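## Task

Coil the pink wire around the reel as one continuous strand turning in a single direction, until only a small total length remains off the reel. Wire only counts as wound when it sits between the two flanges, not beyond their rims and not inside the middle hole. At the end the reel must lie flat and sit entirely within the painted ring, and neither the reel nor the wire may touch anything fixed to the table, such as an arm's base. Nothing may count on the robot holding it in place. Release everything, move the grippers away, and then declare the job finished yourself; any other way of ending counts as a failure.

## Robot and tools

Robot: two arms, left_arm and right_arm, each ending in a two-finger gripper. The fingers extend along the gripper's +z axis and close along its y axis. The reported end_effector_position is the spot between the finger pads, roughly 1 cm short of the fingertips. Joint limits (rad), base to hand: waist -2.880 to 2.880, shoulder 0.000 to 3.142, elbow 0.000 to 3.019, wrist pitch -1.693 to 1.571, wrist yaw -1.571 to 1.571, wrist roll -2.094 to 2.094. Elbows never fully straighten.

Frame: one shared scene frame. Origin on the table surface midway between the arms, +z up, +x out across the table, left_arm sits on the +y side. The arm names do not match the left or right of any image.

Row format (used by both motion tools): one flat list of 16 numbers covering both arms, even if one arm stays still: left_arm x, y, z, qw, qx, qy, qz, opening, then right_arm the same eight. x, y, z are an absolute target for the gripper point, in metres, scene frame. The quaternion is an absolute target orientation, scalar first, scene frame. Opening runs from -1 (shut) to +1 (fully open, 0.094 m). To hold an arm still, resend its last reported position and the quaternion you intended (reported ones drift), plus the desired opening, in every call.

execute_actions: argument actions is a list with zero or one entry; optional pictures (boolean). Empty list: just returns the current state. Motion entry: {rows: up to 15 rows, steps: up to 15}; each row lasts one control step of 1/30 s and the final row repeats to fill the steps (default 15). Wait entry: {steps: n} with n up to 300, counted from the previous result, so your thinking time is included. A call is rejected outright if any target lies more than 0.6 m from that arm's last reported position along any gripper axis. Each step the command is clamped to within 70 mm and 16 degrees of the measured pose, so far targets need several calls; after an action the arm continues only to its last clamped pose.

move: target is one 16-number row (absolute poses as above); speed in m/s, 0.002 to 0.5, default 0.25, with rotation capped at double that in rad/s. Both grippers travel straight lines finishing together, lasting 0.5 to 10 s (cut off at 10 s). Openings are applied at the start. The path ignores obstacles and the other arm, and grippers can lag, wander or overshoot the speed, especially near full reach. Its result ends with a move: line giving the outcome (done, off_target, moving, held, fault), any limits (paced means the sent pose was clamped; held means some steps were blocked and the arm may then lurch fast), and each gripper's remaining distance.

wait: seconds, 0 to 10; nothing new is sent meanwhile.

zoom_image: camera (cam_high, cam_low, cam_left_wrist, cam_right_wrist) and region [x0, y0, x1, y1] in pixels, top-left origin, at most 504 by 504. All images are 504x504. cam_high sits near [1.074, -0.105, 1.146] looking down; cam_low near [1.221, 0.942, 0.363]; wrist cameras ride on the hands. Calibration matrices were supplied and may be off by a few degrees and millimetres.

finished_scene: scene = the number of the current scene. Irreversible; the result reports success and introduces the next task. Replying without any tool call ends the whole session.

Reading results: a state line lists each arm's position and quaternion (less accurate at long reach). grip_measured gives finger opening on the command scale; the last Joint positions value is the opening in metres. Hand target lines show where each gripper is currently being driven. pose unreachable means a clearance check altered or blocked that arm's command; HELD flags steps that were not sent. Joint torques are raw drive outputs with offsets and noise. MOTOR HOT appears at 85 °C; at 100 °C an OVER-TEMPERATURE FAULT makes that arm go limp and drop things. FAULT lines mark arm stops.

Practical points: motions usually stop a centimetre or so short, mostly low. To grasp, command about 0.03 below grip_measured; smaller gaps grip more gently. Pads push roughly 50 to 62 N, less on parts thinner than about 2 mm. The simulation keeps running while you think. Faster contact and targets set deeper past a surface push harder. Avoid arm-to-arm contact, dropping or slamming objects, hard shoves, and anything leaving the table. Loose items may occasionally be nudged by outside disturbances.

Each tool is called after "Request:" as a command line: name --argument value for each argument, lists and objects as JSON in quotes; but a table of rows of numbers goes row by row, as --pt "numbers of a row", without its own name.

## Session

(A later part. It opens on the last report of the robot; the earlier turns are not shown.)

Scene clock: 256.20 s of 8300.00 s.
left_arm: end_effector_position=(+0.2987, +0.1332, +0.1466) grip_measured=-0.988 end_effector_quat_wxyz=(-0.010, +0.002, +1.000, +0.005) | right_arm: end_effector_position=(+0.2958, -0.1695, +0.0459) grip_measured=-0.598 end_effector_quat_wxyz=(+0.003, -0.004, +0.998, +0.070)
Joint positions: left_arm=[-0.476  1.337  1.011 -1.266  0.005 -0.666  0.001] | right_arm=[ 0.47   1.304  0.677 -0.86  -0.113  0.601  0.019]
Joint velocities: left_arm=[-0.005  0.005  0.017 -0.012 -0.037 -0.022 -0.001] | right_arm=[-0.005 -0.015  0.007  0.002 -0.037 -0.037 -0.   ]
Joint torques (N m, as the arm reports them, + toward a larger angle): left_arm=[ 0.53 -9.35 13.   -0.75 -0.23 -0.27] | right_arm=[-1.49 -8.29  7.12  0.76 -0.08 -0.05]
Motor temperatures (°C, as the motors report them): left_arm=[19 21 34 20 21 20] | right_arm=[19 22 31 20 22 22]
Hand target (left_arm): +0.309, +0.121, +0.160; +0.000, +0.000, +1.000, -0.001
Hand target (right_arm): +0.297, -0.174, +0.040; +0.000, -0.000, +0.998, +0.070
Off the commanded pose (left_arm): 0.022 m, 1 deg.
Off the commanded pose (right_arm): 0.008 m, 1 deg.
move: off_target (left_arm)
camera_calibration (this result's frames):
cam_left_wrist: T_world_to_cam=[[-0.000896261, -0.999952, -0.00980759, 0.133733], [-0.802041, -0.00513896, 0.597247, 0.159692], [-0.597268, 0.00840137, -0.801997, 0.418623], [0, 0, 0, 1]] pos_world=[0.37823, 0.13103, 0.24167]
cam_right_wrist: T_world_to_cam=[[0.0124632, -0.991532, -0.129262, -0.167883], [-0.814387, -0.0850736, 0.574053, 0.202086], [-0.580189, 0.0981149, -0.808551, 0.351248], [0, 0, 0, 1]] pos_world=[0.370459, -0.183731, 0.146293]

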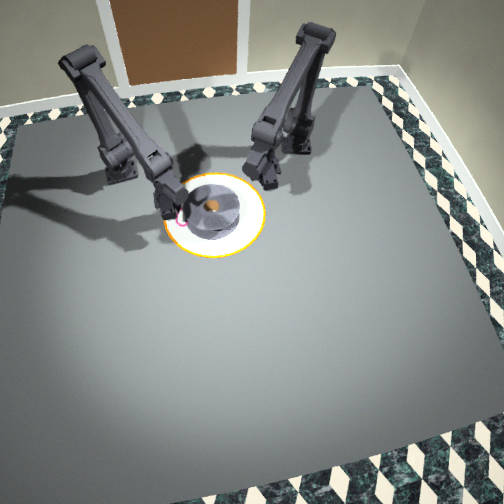

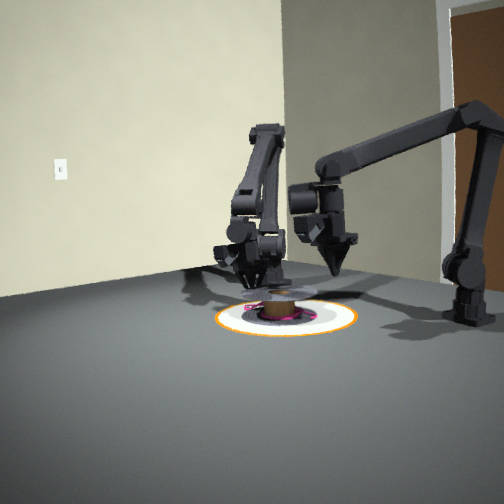

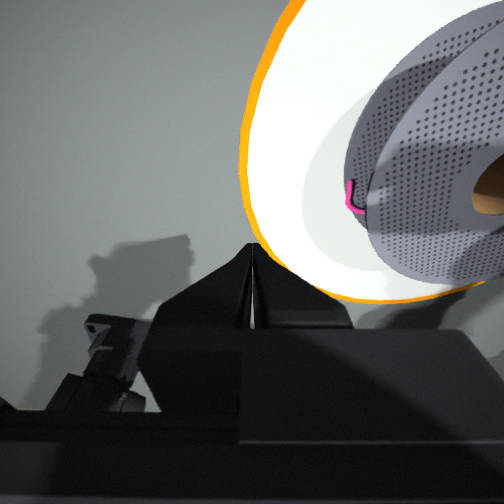

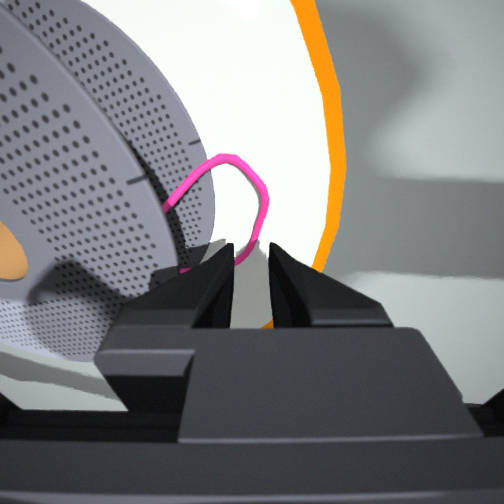

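Request:
move --target '[0.31,0.12,0.16,0,0,1,0,-1, 0.302,-0.178,0.004,0,0,0.998,0.07,-0.6]' --speed 0.04

Request:
execute_actions --actions '[{"rows":[[0.31,0.12,0.16,0,0,1,0,-1, 0.302,-0.178,0.004,0,0,0.998,0.07,-1]],"steps":15}]'

Scene clock: 260.33 s of 8300.00 s.
left_arm: end_effector_position=(+0.2987, +0.1332, +0.1466) grip_measured=-0.988 end_effector_quat_wxyz=(-0.010, +0.002, +1.000, +0.005) | right_arm: end_effector_position=(+0.3024, -0.1717, +0.0144) grip_measured=-0.598 end_effector_quat_wxyz=(+0.006, -0.002, +0.997, +0.074)
Joint positions: left_arm=[-0.476  1.337  1.011 -1.266  0.005 -0.666  0.001] | right_arm=[ 0.45   1.38   0.641 -0.74  -0.117  0.586  0.019]
Joint velocities: left_arm=[ 0.024 -0.005 -0.002 -0.007  0.007  0.007  0.001] | right_arm=[-0.015 -0.005  0.002  0.002  0.007 -0.037 -0.001]
Joint torques (N m, as the arm reports them, + toward a larger angle): left_arm=[ 0.5  -9.32 13.   -0.77 -0.23 -0.27] | right_arm=[-1.49 -8.17  6.12  1.09  0.   -0.09]
Motor temperatures (°C, as the motors report them): left_arm=[19 21 35 20 21 20] | right_arm=[19 22 31 20 21 22]
Hand target (left_arm): +0.309, +0.121, +0.160; +0.000, +0.000, +1.000, -0.001
Hand target (right_arm): +0.302, -0.178, +0.004; +0.000, +0.000, +0.998, +0.070
Off the commanded pose (left_arm): 0.022 m, 1 deg.
Off the commanded pose (right_arm): 0.012 m, 1 deg.
move: off_target (left_arm, right_arm)
camera_calibration (this result's frames):
cam_left_wrist: T_world_to_cam=[[-0.000896261, -0.999952, -0.00980759, 0.133733], [-0.802041, -0.00513896, 0.597247, 0.159692], [-0.597268, 0.00840137, -0.801997, 0.418623], [0, 0, 0, 1]] pos_world=[0.37823, 0.13103, 0.24167]
cam_right_wrist: T_world_to_cam=[[0.009292, -0.990593, -0.136528, -0.172943], [-0.818077, -0.0860457, 0.568635, 0.226413], [-0.575033, 0.106407, -0.811181, 0.329751], [0, 0, 0, 1]] pos_world=[0.376448, -0.186922, 0.11513]

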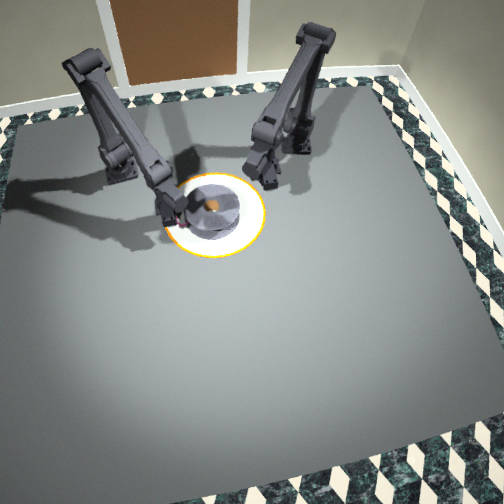

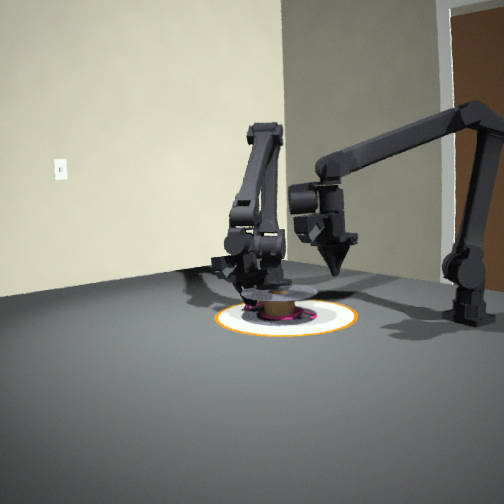

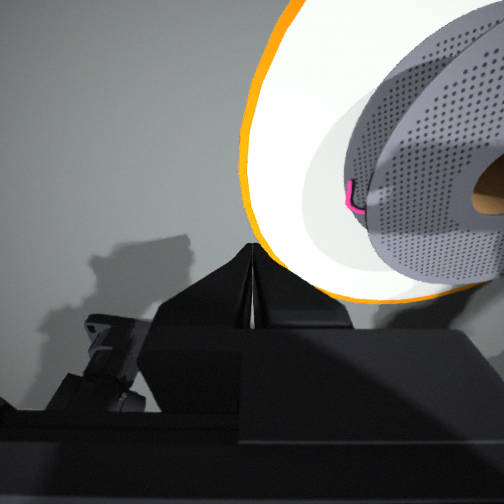

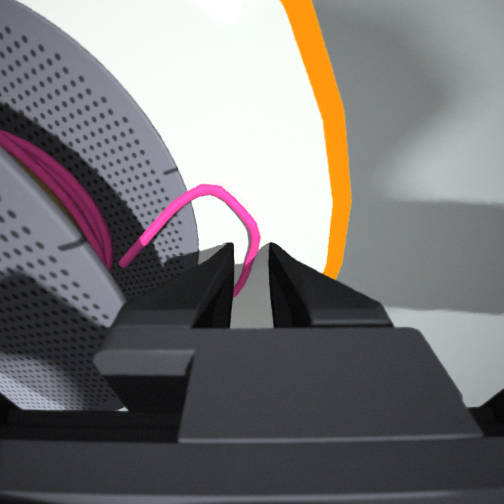

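Scene clock: 260.83 s of 8300.00 s.
left_arm: end_effector_position=(+0.2987, +0.1332, +0.1466) grip_measured=-0.988 end_effector_quat_wxyz=(-0.010, +0.002, +1.000, +0.005) | right_arm: end_effector_position=(+0.3027, -0.1716, +0.0134) grip_measured=-0.966 end_effector_quat_wxyz=(+0.006, -0.003, +0.997, +0.074)
Joint positions: left_arm=[-0.476  1.337  1.011 -1.266  0.005 -0.666  0.001] | right_arm=[ 0.45   1.383  0.64  -0.736 -0.117  0.584  0.002]
Joint velocities: left_arm=[-0.005  0.005  0.012 -0.017 -0.037 -0.007  0.   ] | right_arm=[-0.015 -0.015 -0.002 -0.002 -0.007  0.037 -0.001]
Joint torques (N m, as the arm reports them, + toward a larger angle): left_arm=[ 0.52 -9.3  13.01 -0.76 -0.23 -0.27] | right_arm=[-1.53 -8.2   6.09  0.84 -0.02 -0.08]
Motor temperatures (°C, as the motors report them): left_arm=[19 21 35 20 21 20] | right_arm=[19 22 31 20 21 22]
Hand target (left_arm): +0.309, +0.121, +0.160; +0.000, +0.000, +1.000, -0.001
Hand target (right_arm): +0.302, -0.178, +0.004; -0.000, +0.000, +0.998, +0.070
Off the commanded pose (left_arm): 0.022 m, 1 deg.
Off the commanded pose (right_arm): 0.011 m, 1 deg.
Steps of this call (steps 1 to 15: all 15 steps of this action). Readings (end_effector_position):
1: left_arm (+0.2987, +0.1332, +0.1466) | right_arm (+0.3026, -0.1717, +0.0145)
2: left_arm (+0.2987, +0.1332, +0.1466) | right_arm (+0.3025, -0.1717, +0.0139)
4: left_arm (+0.2987, +0.1332, +0.1466) | right_arm (+0.3027, -0.1716, +0.0134)
8: left_arm (+0.2987, +0.1332, +0.1466) | right_arm (+0.3027, -0.1716, +0.0134)
15: the state above
camera_calibration (this result's frames):
cam_left_wrist: T_world_to_cam=[[-0.000896261, -0.999952, -0.00980759, 0.133733], [-0.802041, -0.00513896, 0.597247, 0.159692], [-0.597268, 0.00840137, -0.801997, 0.418623], [0, 0, 0, 1]] pos_world=[0.37823, 0.13103, 0.24167]
cam_right_wrist: T_world_to_cam=[[0.0104832, -0.990555, -0.136714, -0.173383], [-0.818289, -0.0870778, 0.568173, 0.227164], [-0.574712, 0.105915, -0.811473, 0.328892], [0, 0, 0, 1]] pos_world=[0.376721, -0.186799, 0.114114]

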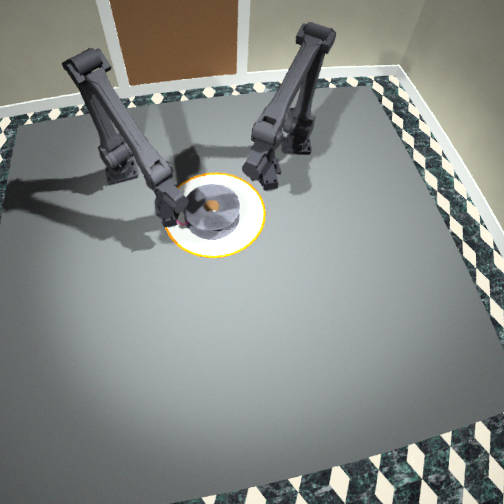

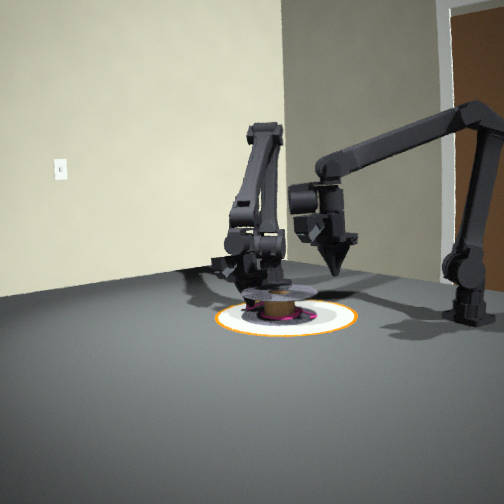

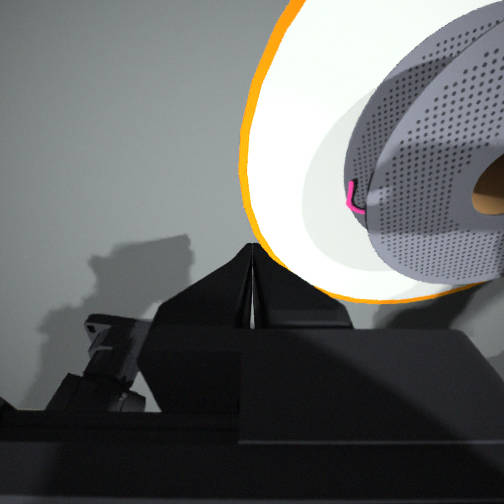

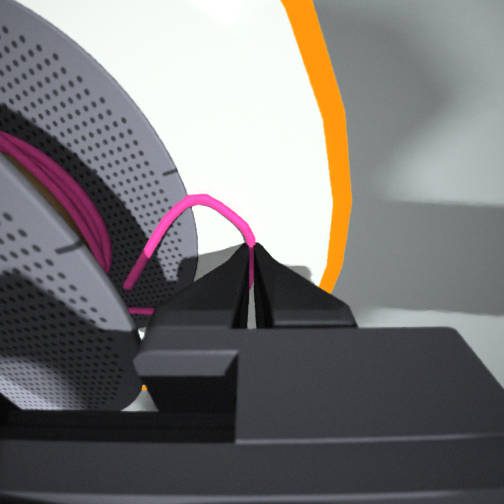

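Request:
move --target '[0.31,0.12,0.16,0,0,1,0,-1, 0.29,-0.20,0.03,0,0.574,0.819,0,-1]' --speed 0.15

Request:
execute_actions --actions '[{"rows":[[0.31,0.12,0.16,0,0,1,0,-1, 0.29,-0.20,0.03,0,0.574,0.819,0,-0.6]],"steps":10}]' --pictures false

Request:
move --target '[0.31,0.12,0.16,0,0,1,0,-1, 0.31,-0.20,0.15,0,0,1,0,-0.6]' --speed 0.2

Scene clock: 269.43 s of 8300.00 s.
left_arm: end_effector_position=(+0.2987, +0.1332, +0.1466) grip_measured=-0.988 end_effector_quat_wxyz=(-0.010, +0.002, +1.000, +0.005) | right_arm: end_effector_position=(+0.2864, -0.2055, +0.0210) grip_measured=-0.967 end_effector_quat_wxyz=(-0.006, +0.573, +0.819, -0.009)
Joint positions: left_arm=[-0.476  1.337  1.011 -1.266  0.005 -0.666  0.001] | right_arm=[ 0.45   1.347  0.64  -0.885 -0.005  1.805  0.002]
Joint velocities: left_arm=[-0.015 -0.015 -0.012 -0.007  0.051  0.11  -0.001] | right_arm=[ 0.005 -0.005  0.017  0.007 -0.066  0.007 -0.001]
Joint torques (N m, as the arm reports them, + toward a larger angle): left_arm=[ 0.49 -9.32 12.98 -0.75 -0.23 -0.27] | right_arm=[  1.02 -10.64   8.32  -0.5    0.24   0.15]
Motor temperatures (°C, as the motors report them): left_arm=[19 21 36 20 21 20] | right_arm=[19 22 30 20 21 22]
Hand target (left_arm): +0.309, +0.121, +0.160; +0.000, +0.000, +1.000, -0.001
Hand target (right_arm): +0.289, -0.200, +0.030; -0.001, +0.574, +0.819, -0.000
Off the commanded pose (left_arm): 0.022 m, 1 deg.
Off the commanded pose (right_arm): 0.011 m, 1 deg.
After step 90, 1.03 s passed at rest.
move: off_target (left_arm, right_arm)
camera_calibration (this result's frames):
cam_left_wrist: T_world_to_cam=[[-0.000896261, -0.999952, -0.00980759, 0.133733], [-0.802041, -0.00513896, 0.597247, 0.159692], [-0.597268, 0.00840137, -0.801997, 0.418623], [0, 0, 0, 1]] pos_world=[0.37823, 0.13103, 0.24167]
cam_right_wrist: T_world_to_cam=[[-0.937515, -0.346435, 0.0323715, 0.19459], [-0.263548, 0.767777, 0.584004, 0.22303], [-0.227174, 0.538981, -0.811105, 0.318765], [0, 0, 0, 1]] pos_world=[0.313625, -0.275632, 0.122002]

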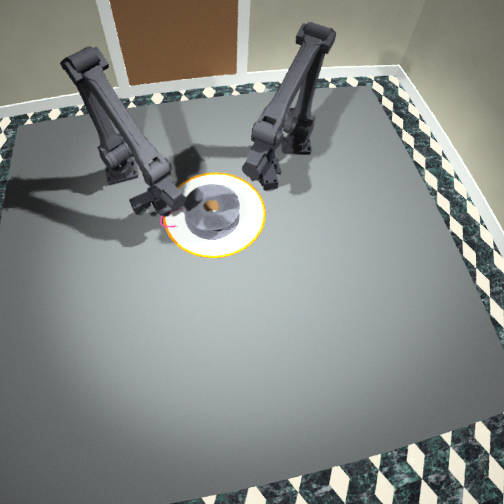

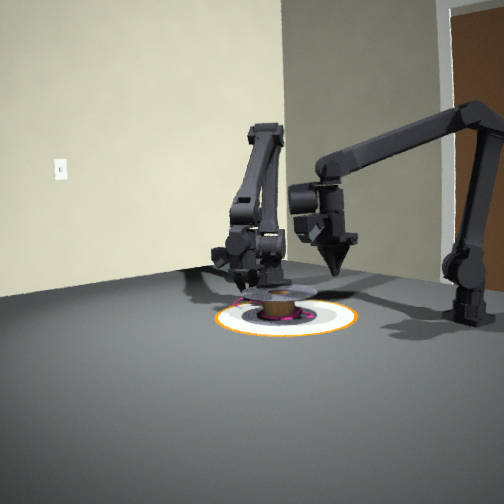

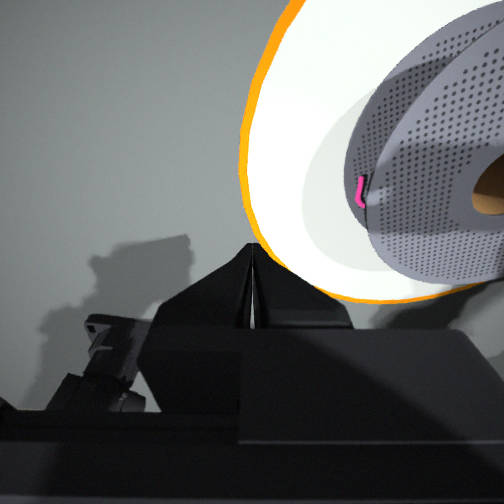

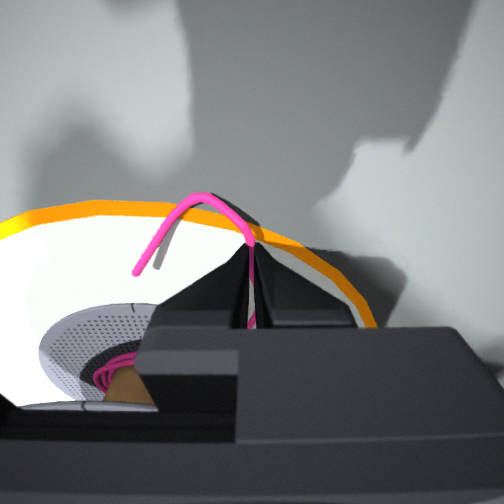

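Scene clock: 269.77 s of 8300.00 s.
left_arm: end_effector_position=(+0.2987, +0.1332, +0.1466) grip_measured=-0.988 end_effector_quat_wxyz=(-0.010, +0.002, +1.000, +0.005) | right_arm: end_effector_position=(+0.2867, -0.2057, +0.0212) grip_measured=-0.602 end_effector_quat_wxyz=(-0.005, +0.574, +0.819, -0.009)
Joint positions: left_arm=[-0.476  1.337  1.011 -1.266  0.005 -0.666  0.001] | right_arm=[ 0.45   1.346  0.64  -0.885 -0.003  1.808  0.019]
Joint velocities: left_arm=[-0.015 -0.015 -0.032  0.002 -0.022 -0.007 -0.   ] | right_arm=[ 0.005  0.005  0.002  0.012 -0.051 -0.037  0.001]
Joint torques (N m, as the arm reports them, + toward a larger angle): left_arm=[ 0.45 -9.36 12.99 -0.76 -0.23 -0.27] | right_arm=[  0.97 -10.64   8.36  -0.48   0.23   0.13]
Motor temperatures (°C, as the motors report them): left_arm=[19 21 36 20 21 20] | right_arm=[19 22 30 20 21 22]
Hand target (left_arm): +0.309, +0.121, +0.160; +0.000, +0.000, +1.000, -0.001
Hand target (right_arm): +0.290, -0.200, +0.030; -0.000, +0.574, +0.819, -0.000
Off the commanded pose (left_arm): 0.022 m, 1 deg.
Off the commanded pose (right_arm): 0.011 m, 1 deg.
Steps of this call (steps 1 to 10: all 10 steps of this action). Readings (end_effector_position):
1: left_arm (+0.2987, +0.1332, +0.1466) | right_arm (+0.2865, -0.2057, +0.0210)
2: left_arm (+0.2987, +0.1332, +0.1466) | right_arm (+0.2866, -0.2057, +0.0210)
4: left_arm (+0.2987, +0.1332, +0.1466) | right_arm (+0.2866, -0.2058, +0.0211)
8: left_arm (+0.2987, +0.1332, +0.1466) | right_arm (+0.2867, -0.2057, +0.0212)
10: the state above

Scene clock: 273.60 s of 8300.00 s.
left_arm: end_effector_position=(+0.2987, +0.1332, +0.1466) grip_measured=-0.988 end_effector_quat_wxyz=(-0.010, +0.002, +1.000, +0.005) | right_arm: end_effector_position=(+0.2927, -0.2062, +0.1278) grip_measured=-0.602 end_effector_quat_wxyz=(-0.021, -0.002, +1.000, -0.016)
Joint positions: left_arm=[-0.476  1.337  1.011 -1.266  0.005 -0.666  0.001] | right_arm=[ 0.441  1.206  0.844 -1.262  0.004  0.572  0.019]
Joint velocities: left_arm=[ 0.005 -0.024 -0.007  0.007 -0.022  0.007 -0.   ] | right_arm=[-0.005 -0.015 -0.017 -0.012 -0.007 -0.022 -0.001]
Joint torques (N m, as the arm reports them, + toward a larger angle): left_arm=[ 0.54 -9.34 13.01 -0.77 -0.23 -0.27] | right_arm=[ -1.54 -10.02  13.45  -0.48   0.    -0.06]
Motor temperatures (°C, as the motors report them): left_arm=[19 21 36 20 21 20] | right_arm=[19 22 31 20 21 22]
Hand target (left_arm): +0.309, +0.121, +0.160; +0.000, +0.000, +1.000, -0.001
Hand target (right_arm): +0.308, -0.201, +0.150; +0.001, -0.000, +1.000, -0.000
Off the commanded pose (left_arm): 0.022 m, 1 deg.
Off the commanded pose (right_arm): 0.029 m, 3 deg.
move: off_target (left_arm, right_arm)
camera_calibration (this result's frames):
cam_left_wrist: T_world_to_cam=[[-0.000896261, -0.999952, -0.00980759, 0.133733], [-0.802041, -0.00513896, 0.597247, 0.159692], [-0.597268, 0.00840137, -0.801997, 0.418623], [0, 0, 0, 1]] pos_world=[0.37823, 0.13103, 0.24167]
cam_right_wrist: T_world_to_cam=[[0.00862401, -0.99904, 0.0429557, -0.216052], [-0.785888, 0.0197904, 0.618052, 0.157143], [-0.618309, -0.0390885, -0.784963, 0.399126], [0, 0, 0, 1]] pos_world=[0.372143, -0.203354, 0.225457]

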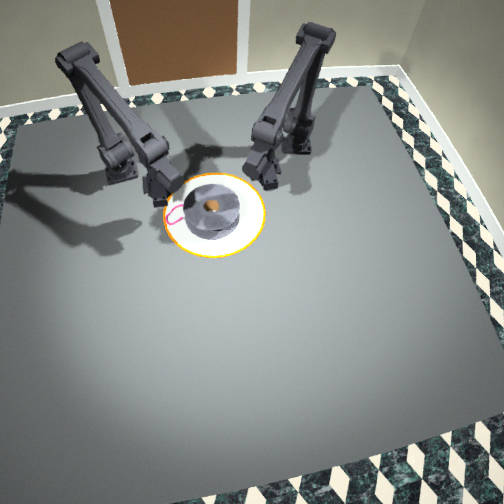

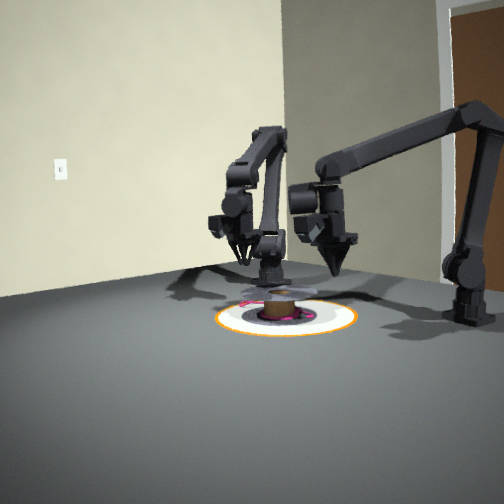

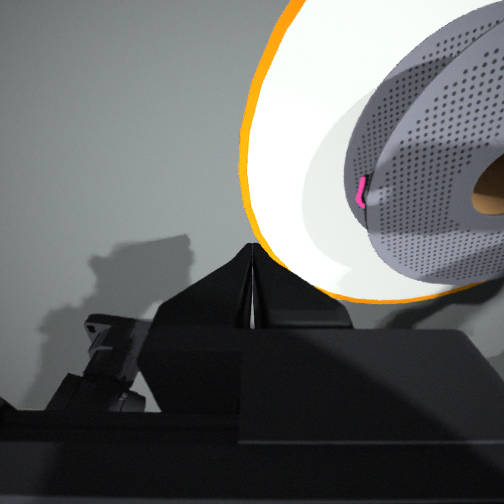

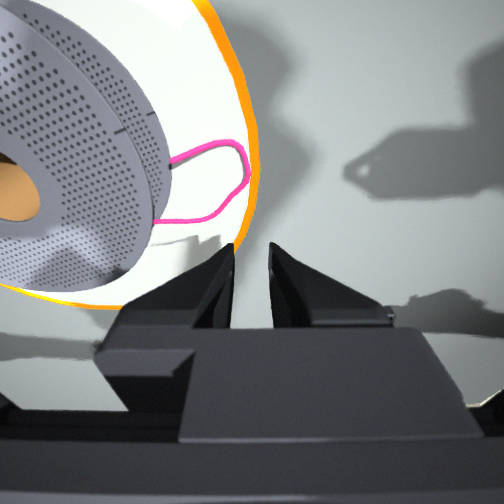

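Request:
move --target '[0.31,0.12,0.16,0,0,1,0,-1, 0.312,-0.172,0.05,0,-0.793,0.609,0,-0.5]' --speed 0.3

Scene clock: 280.10 s of 8300.00 s.
left_arm: end_effector_position=(+0.2987, +0.1332, +0.1466) grip_measured=-0.988 end_effector_quat_wxyz=(-0.010, +0.002, +1.000, +0.005) | right_arm: end_effector_position=(+0.3181, -0.1750, +0.0588) grip_measured=-0.502 end_effector_quat_wxyz=(-0.006, +0.785, -0.620, +0.003)
Joint positions: left_arm=[-0.476  1.337  1.011 -1.266  0.005 -0.666  0.001] | right_arm=[ 0.478  1.365  0.781 -0.974  0.003 -1.192  0.023]
Joint velocities: left_arm=[-0.005  0.005  0.002  0.002 -0.051 -0.037 -0.   ] | right_arm=[-0.015 -0.015  0.002 -0.017  0.007 -0.037 -0.001]
Joint torques (N m, as the arm reports them, + toward a larger angle): left_arm=[ 0.46 -9.33 13.   -0.75 -0.23 -0.28] | right_arm=[ 1.33 -9.13  6.96  0.58 -0.13 -0.08]
Motor temperatures (°C, as the motors report them): left_arm=[19 21 36 20 21 20] | right_arm=[19 22 32 20 21 22]
Hand target (left_arm): +0.309, +0.121, +0.160; +0.000, +0.000, +1.000, -0.001
Hand target (right_arm): +0.313, -0.172, +0.050; +0.000, +0.793, -0.609, +0.000
Off the commanded pose (left_arm): 0.022 m, 1 deg.
Off the commanded pose (right_arm): 0.011 m, 2 deg.
move: off_target (left_arm, right_arm)
camera_calibration (this result's frames):
cam_left_wrist: T_world_to_cam=[[-0.000896261, -0.999952, -0.00980759, 0.133733], [-0.802041, -0.00513896, 0.597247, 0.159692], [-0.597268, 0.00840137, -0.801997, 0.418623], [0, 0, 0, 1]] pos_world=[0.37823, 0.13103, 0.24167]
cam_right_wrist: T_world_to_cam=[[0.97155, 0.235539, 0.0247294, -0.271351], [0.177445, -0.7931, 0.582672, -0.227493], [0.156855, -0.561707, -0.812331, 0.0254499], [0, 0, 0, 1]] pos_world=[0.300007, -0.102215, 0.159938]

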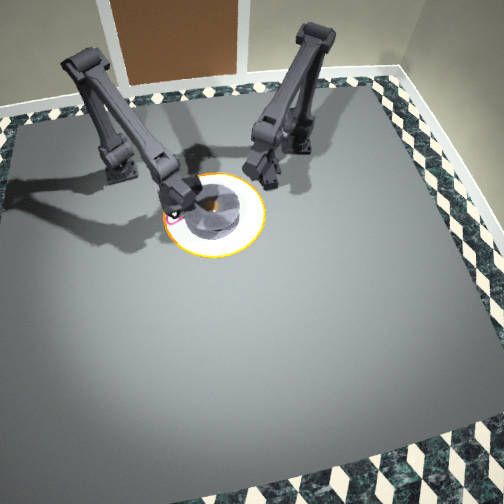

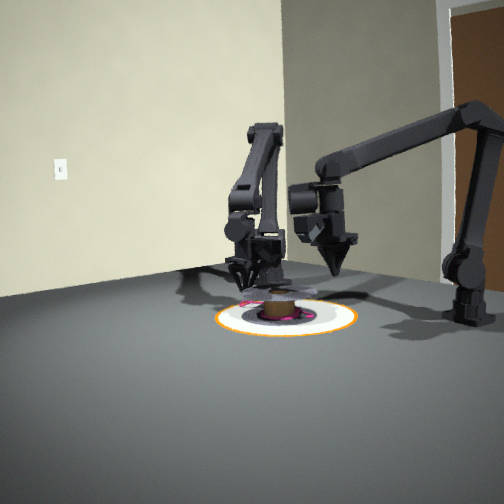

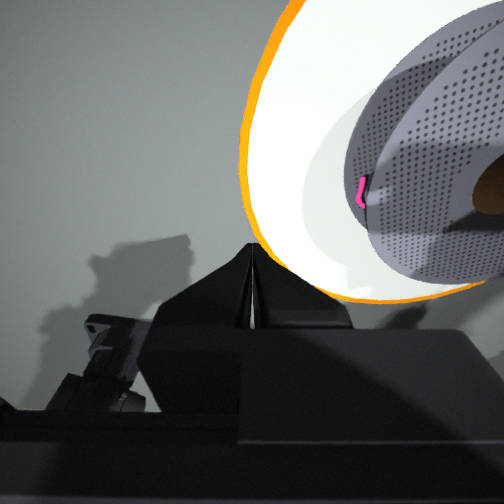

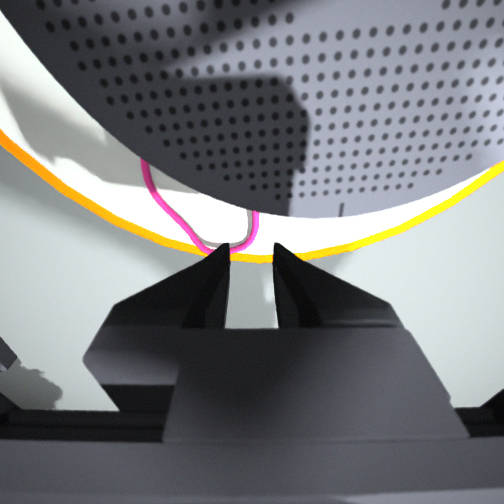

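Request:
move --target '[0.31,0.12,0.16,0,0,1,0,-1, 0.309,-0.164,0.004,0,-0.793,0.609,0,-0.5]' --speed 0.04

Request:
execute_actions --actions '[{"rows":[[0.31,0.12,0.16,0,0,1,0,-1, 0.309,-0.164,0.004,0,-0.793,0.609,0,-1]],"steps":15}]' --pictures false

Scene clock: 283.63 s of 8300.00 s.
left_arm: end_effector_position=(+0.2987, +0.1332, +0.1466) grip_measured=-0.988 end_effector_quat_wxyz=(-0.010, +0.002, +1.000, +0.005) | right_arm: end_effector_position=(+0.3166, -0.1671, +0.0135) grip_measured=-0.502 end_effector_quat_wxyz=(-0.007, +0.790, -0.613, +0.004)
Joint positions: left_arm=[-0.476  1.337  1.011 -1.266  0.005 -0.666  0.001] | right_arm=[ 0.5    1.462  0.731 -0.825  0.003 -1.187  0.023]
Joint velocities: left_arm=[-0.005  0.005 -0.012 -0.022 -0.037  0.037  0.   ] | right_arm=[ 0.005 -0.024  0.007 -0.007  0.007  0.022 -0.   ]
Joint torques (N m, as the arm reports them, + toward a larger angle): left_arm=[ 0.5  -9.3  13.   -0.76 -0.22 -0.27] | right_arm=[ 1.63 -9.53  6.13  0.65 -0.15  0.14]
Motor temperatures (°C, as the motors report them): left_arm=[19 21 36 20 21 20] | right_arm=[19 22 31 20 21 22]
Hand target (left_arm): +0.309, +0.121, +0.160; +0.000, +0.000, +1.000, -0.001
Hand target (right_arm): +0.309, -0.164, +0.004; +0.000, +0.793, -0.609, +0.000
Off the commanded pose (left_arm): 0.022 m, 1 deg.
Off the commanded pose (right_arm): 0.013 m, 1 deg.
move: off_target (left_arm, right_arm)
camera_calibration (this result's frames):
cam_left_wrist: T_world_to_cam=[[-0.000896261, -0.999952, -0.00980759, 0.133733], [-0.802041, -0.00513896, 0.597247, 0.159692], [-0.597268, 0.00840137, -0.801997, 0.418623], [0, 0, 0, 1]] pos_world=[0.37823, 0.13103, 0.24167]
cam_right_wrist: T_world_to_cam=[[0.967329, 0.25216, 0.0262773, -0.266506], [0.190197, -0.790322, 0.582423, -0.198078], [0.167632, -0.558397, -0.812461, -0.00955293], [0, 0, 0, 1]] pos_world=[0.297074, -0.0946776, 0.114607]

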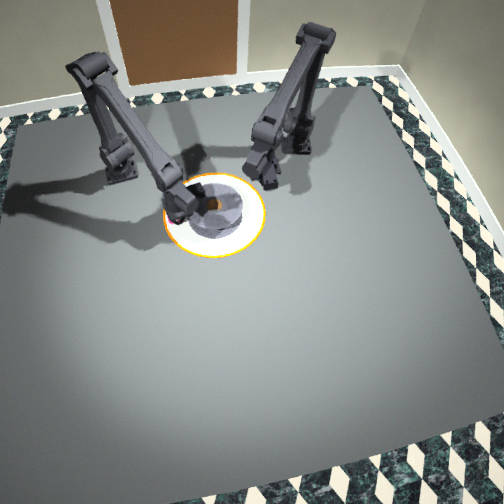

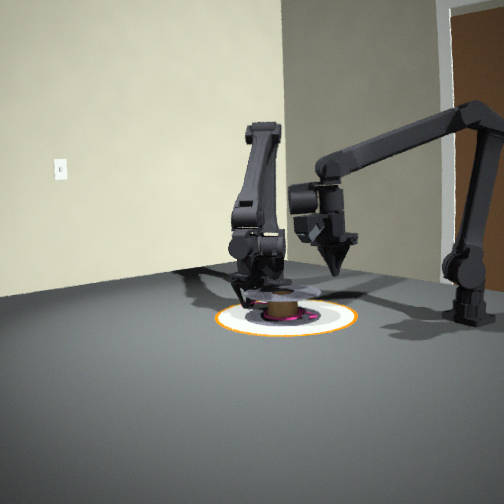

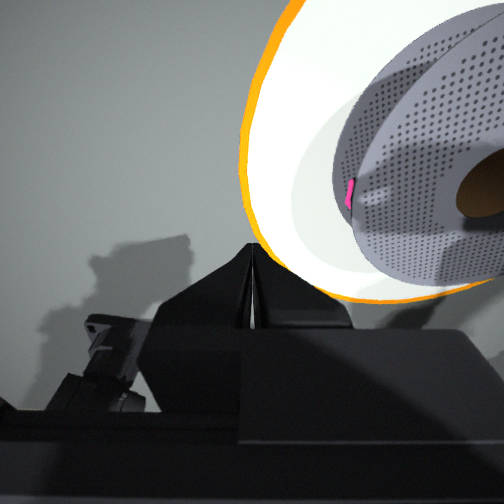

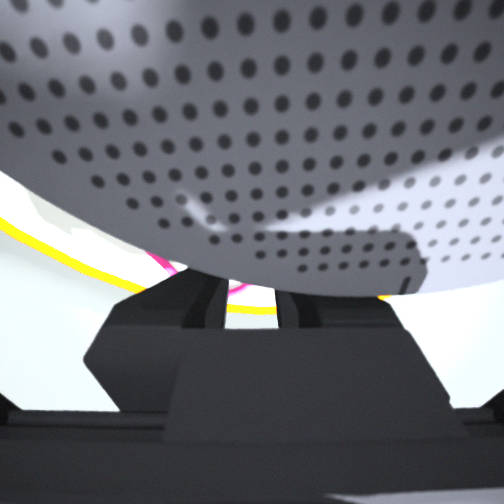

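Scene clock: 284.13 s of 8300.00 s.
left_arm: end_effector_position=(+0.2987, +0.1332, +0.1466) grip_measured=-0.988 end_effector_quat_wxyz=(-0.010, +0.002, +1.000, +0.005) | right_arm: end_effector_position=(+0.3168, -0.1665, +0.0135) grip_measured=-0.958 end_effector_quat_wxyz=(-0.008, +0.790, -0.613, +0.004)
Joint positions: left_arm=[-0.476  1.337  1.011 -1.266  0.005 -0.666  0.001] | right_arm=[ 0.501  1.462  0.731 -0.823  0.003 -1.187  0.002]
Joint velocities: left_arm=[-0.005 -0.015  0.002  0.007 -0.007  0.007 -0.001] | right_arm=[ 0.005 -0.024 -0.017  0.007 -0.022  0.007  0.001]
Joint torques (N m, as the arm reports them, + toward a larger angle): left_arm=[ 0.5  -9.34 13.   -0.76 -0.23 -0.27] | right_arm=[ 1.61 -9.57  5.99  0.59 -0.15  0.14]
Motor temperatures (°C, as the motors report them): left_arm=[19 21 36 20 21 20] | right_arm=[19 22 31 20 21 22]
Hand target (left_arm): +0.309, +0.121, +0.160; +0.000, +0.000, +1.000, -0.001
Hand target (right_arm): +0.309, -0.164, +0.004; -0.000, +0.793, -0.609, -0.000
Off the commanded pose (left_arm): 0.022 m, 1 deg.
Off the commanded pose (right_arm): 0.013 m, 1 deg.
Steps of this call (steps 1 to 15: all 15 steps of this action). Readings (end_effector_position):
1: left_arm (+0.2987, +0.1332, +0.1466) | right_arm (+0.3167, -0.1670, +0.0135)
2: left_arm (+0.2987, +0.1332, +0.1466) | right_arm (+0.3167, -0.1668, +0.0135)
4: left_arm (+0.2987, +0.1332, +0.1466) | right_arm (+0.3168, -0.1665, +0.0135)
8: left_arm (+0.2987, +0.1332, +0.1466) | right_arm (+0.3168, -0.1665, +0.0135)
15: the state above

Request:
move --target '[0.31,0.12,0.16,0,0,1,0,-1, 0.35,-0.19,0.04,0,-0.342,0.94,0,-1]' --speed 0.15

Request:
move --target '[0.32,-0.04,0.16,0,-0.423,0.906,0,-1, 0.36,-0.18,0.04,-0.087,-0.15,0.853,0.4925,-1]' --speed 0.15

Scene clock: 290.77 s of 8300.00 s.
left_arm: end_effector_position=(+0.2987, +0.1332, +0.1466) grip_measured=-0.988 end_effector_quat_wxyz=(-0.010, +0.002, +1.000, +0.005) | right_arm: end_effector_position=(+0.3294, -0.1969, +0.0235) grip_measured=-0.958 end_effector_quat_wxyz=(-0.021, -0.355, +0.935, -0.004)
Joint positions: left_arm=[-0.476  1.337  1.011 -1.266  0.005 -0.666  0.001] | right_arm=[ 0.403  1.462  0.765 -0.917  0.001 -0.188  0.002]
Joint velocities: left_arm=[ 0.015 -0.015 -0.022 -0.032  0.022 -0.022 -0.001] | right_arm=[ 0.005 -0.015 -0.002 -0.007  0.022  0.066 -0.   ]
Joint torques (N m, as the arm reports them, + toward a larger angle): left_arm=[ 0.49 -9.33 13.   -0.74 -0.23 -0.27] | right_arm=[ -1.43 -12.21  11.35  -0.5   -0.02   0.14]
Motor temperatures (°C, as the motors report them): left_arm=[19 21 36 20 21 20] | right_arm=[19 22 32 20 21 22]
Hand target (left_arm): +0.309, +0.121, +0.160; +0.000, +0.000, +1.000, -0.001
Hand target (right_arm): +0.349, -0.191, +0.040; +0.001, -0.342, +0.940, +0.000
Off the commanded pose (left_arm): 0.022 m, 1 deg.
Off the commanded pose (right_arm): 0.027 m, 3 deg.
move: off_target (left_arm, right_arm)
camera_calibration (this result's frames):
cam_left_wrist: T_world_to_cam=[[-0.000896261, -0.999952, -0.00980759, 0.133733], [-0.802041, -0.00513896, 0.597247, 0.159692], [-0.597268, 0.00840137, -0.801997, 0.418623], [0, 0, 0, 1]] pos_world=[0.37823, 0.13103, 0.24167]
cam_right_wrist: T_world_to_cam=[[0.667042, -0.745009, 0.00407986, -0.368513], [-0.587102, -0.522273, 0.6185, 0.0780452], [-0.458658, -0.414961, -0.785774, 0.213684], [0, 0, 0, 1]] pos_world=[0.389642, -0.145114, 0.12114]

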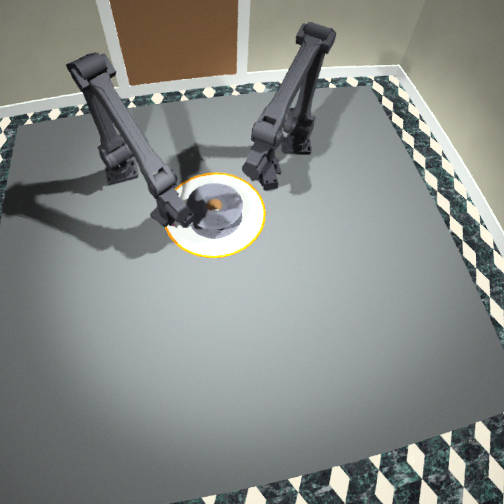

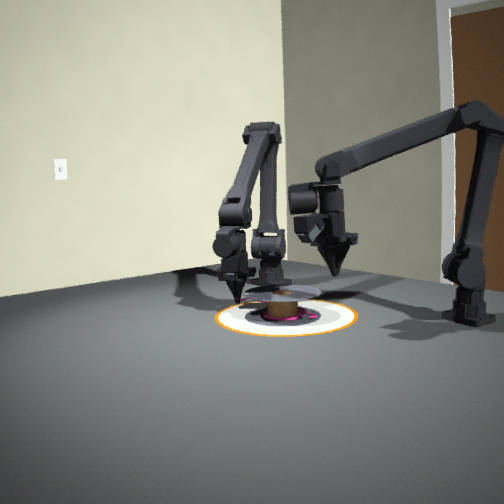

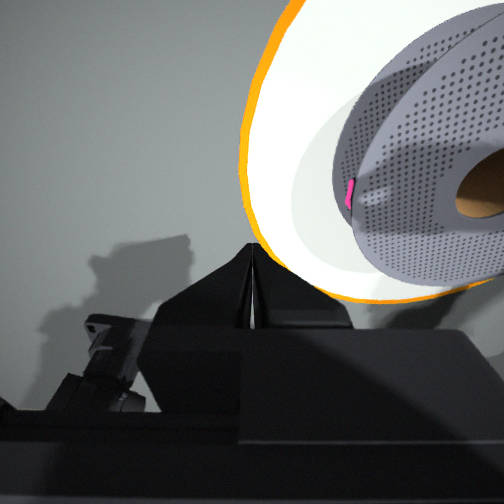

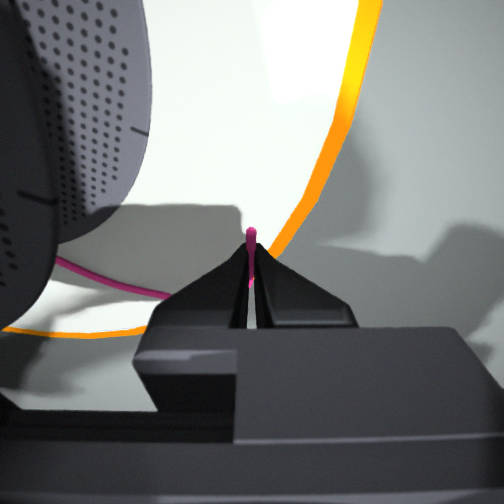

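Scene clock: 294.93 s of 8300.00 s.
left_arm: end_effector_position=(+0.3121, -0.0244, +0.1507) grip_measured=-0.988 end_effector_quat_wxyz=(-0.005, -0.420, +0.908, +0.008) | right_arm: end_effector_position=(+0.3458, -0.1783, +0.0393) grip_measured=-0.958 end_effector_quat_wxyz=(-0.088, -0.150, +0.854, +0.491)
Joint positions: left_arm=[-0.717  1.644  1.361 -1.306  0.007 -1.778  0.001] | right_arm=[ 0.001  1.718  0.813 -1.019 -1.006 -0.408  0.002]
Joint velocities: left_arm=[-0.005 -0.015 -0.007 -0.002 -0.022 -0.081  0.001] | right_arm=[-0.024 -0.015 -0.002 -0.017  0.066 -0.022 -0.   ]
Joint torques (N m, as the arm reports them, + toward a larger angle): left_arm=[  0.49 -14.94  13.07  -0.9   -0.19  -0.27] | right_arm=[ -1.39 -11.56   8.7   -1.02  -0.59  -0.16]
Motor temperatures (°C, as the motors report them): left_arm=[19 22 37 20 21 20] | right_arm=[19 22 32 20 22 22]
Hand target (left_arm): +0.317, -0.040, +0.161; -0.003, -0.423, +0.906, -0.001
Hand target (right_arm): +0.361, -0.181, +0.042; -0.079, -0.150, +0.853, +0.493
Off the commanded pose (left_arm): 0.020 m, 1 deg.
Off the commanded pose (right_arm): 0.014 m, 0 deg.
move: off_target (left_arm, right_arm)
camera_calibration (this result's frames):
cam_left_wrist: T_world_to_cam=[[0.763747, -0.645205, -0.0200371, -0.252225], [-0.514872, -0.627603, 0.583971, 0.0643311], [-0.389356, -0.435689, -0.811527, 0.356897], [0, 0, 0, 1]] pos_world=[0.364718, 0.0331337, 0.24701]
cam_right_wrist: T_world_to_cam=[[0.177494, -0.480215, -0.859005, -0.115331], [-0.588829, -0.751204, 0.298283, 0.0599312], [-0.788528, 0.452864, -0.416099, 0.495627], [0, 0, 0, 1]] pos_world=[0.446575, -0.234815, 0.0892836]

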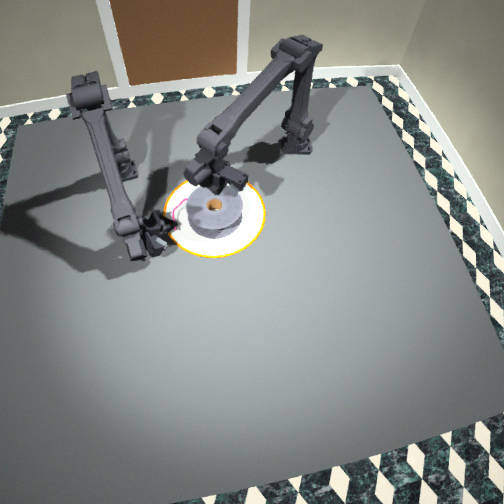

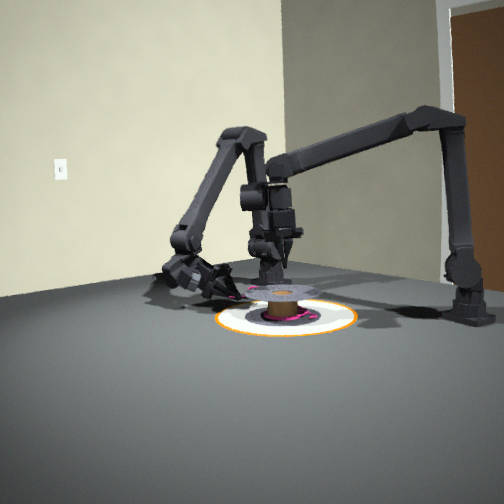

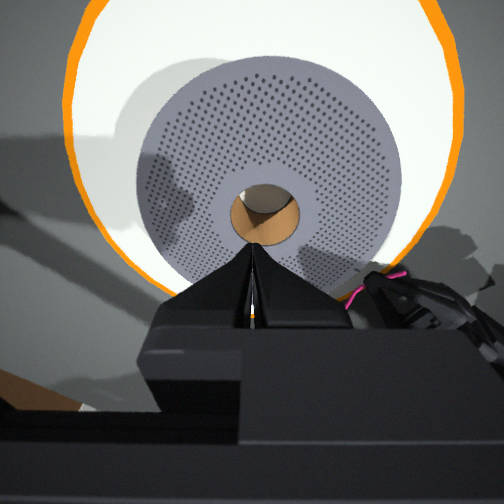

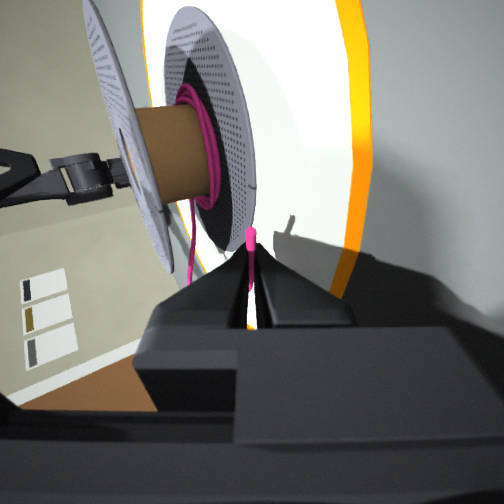

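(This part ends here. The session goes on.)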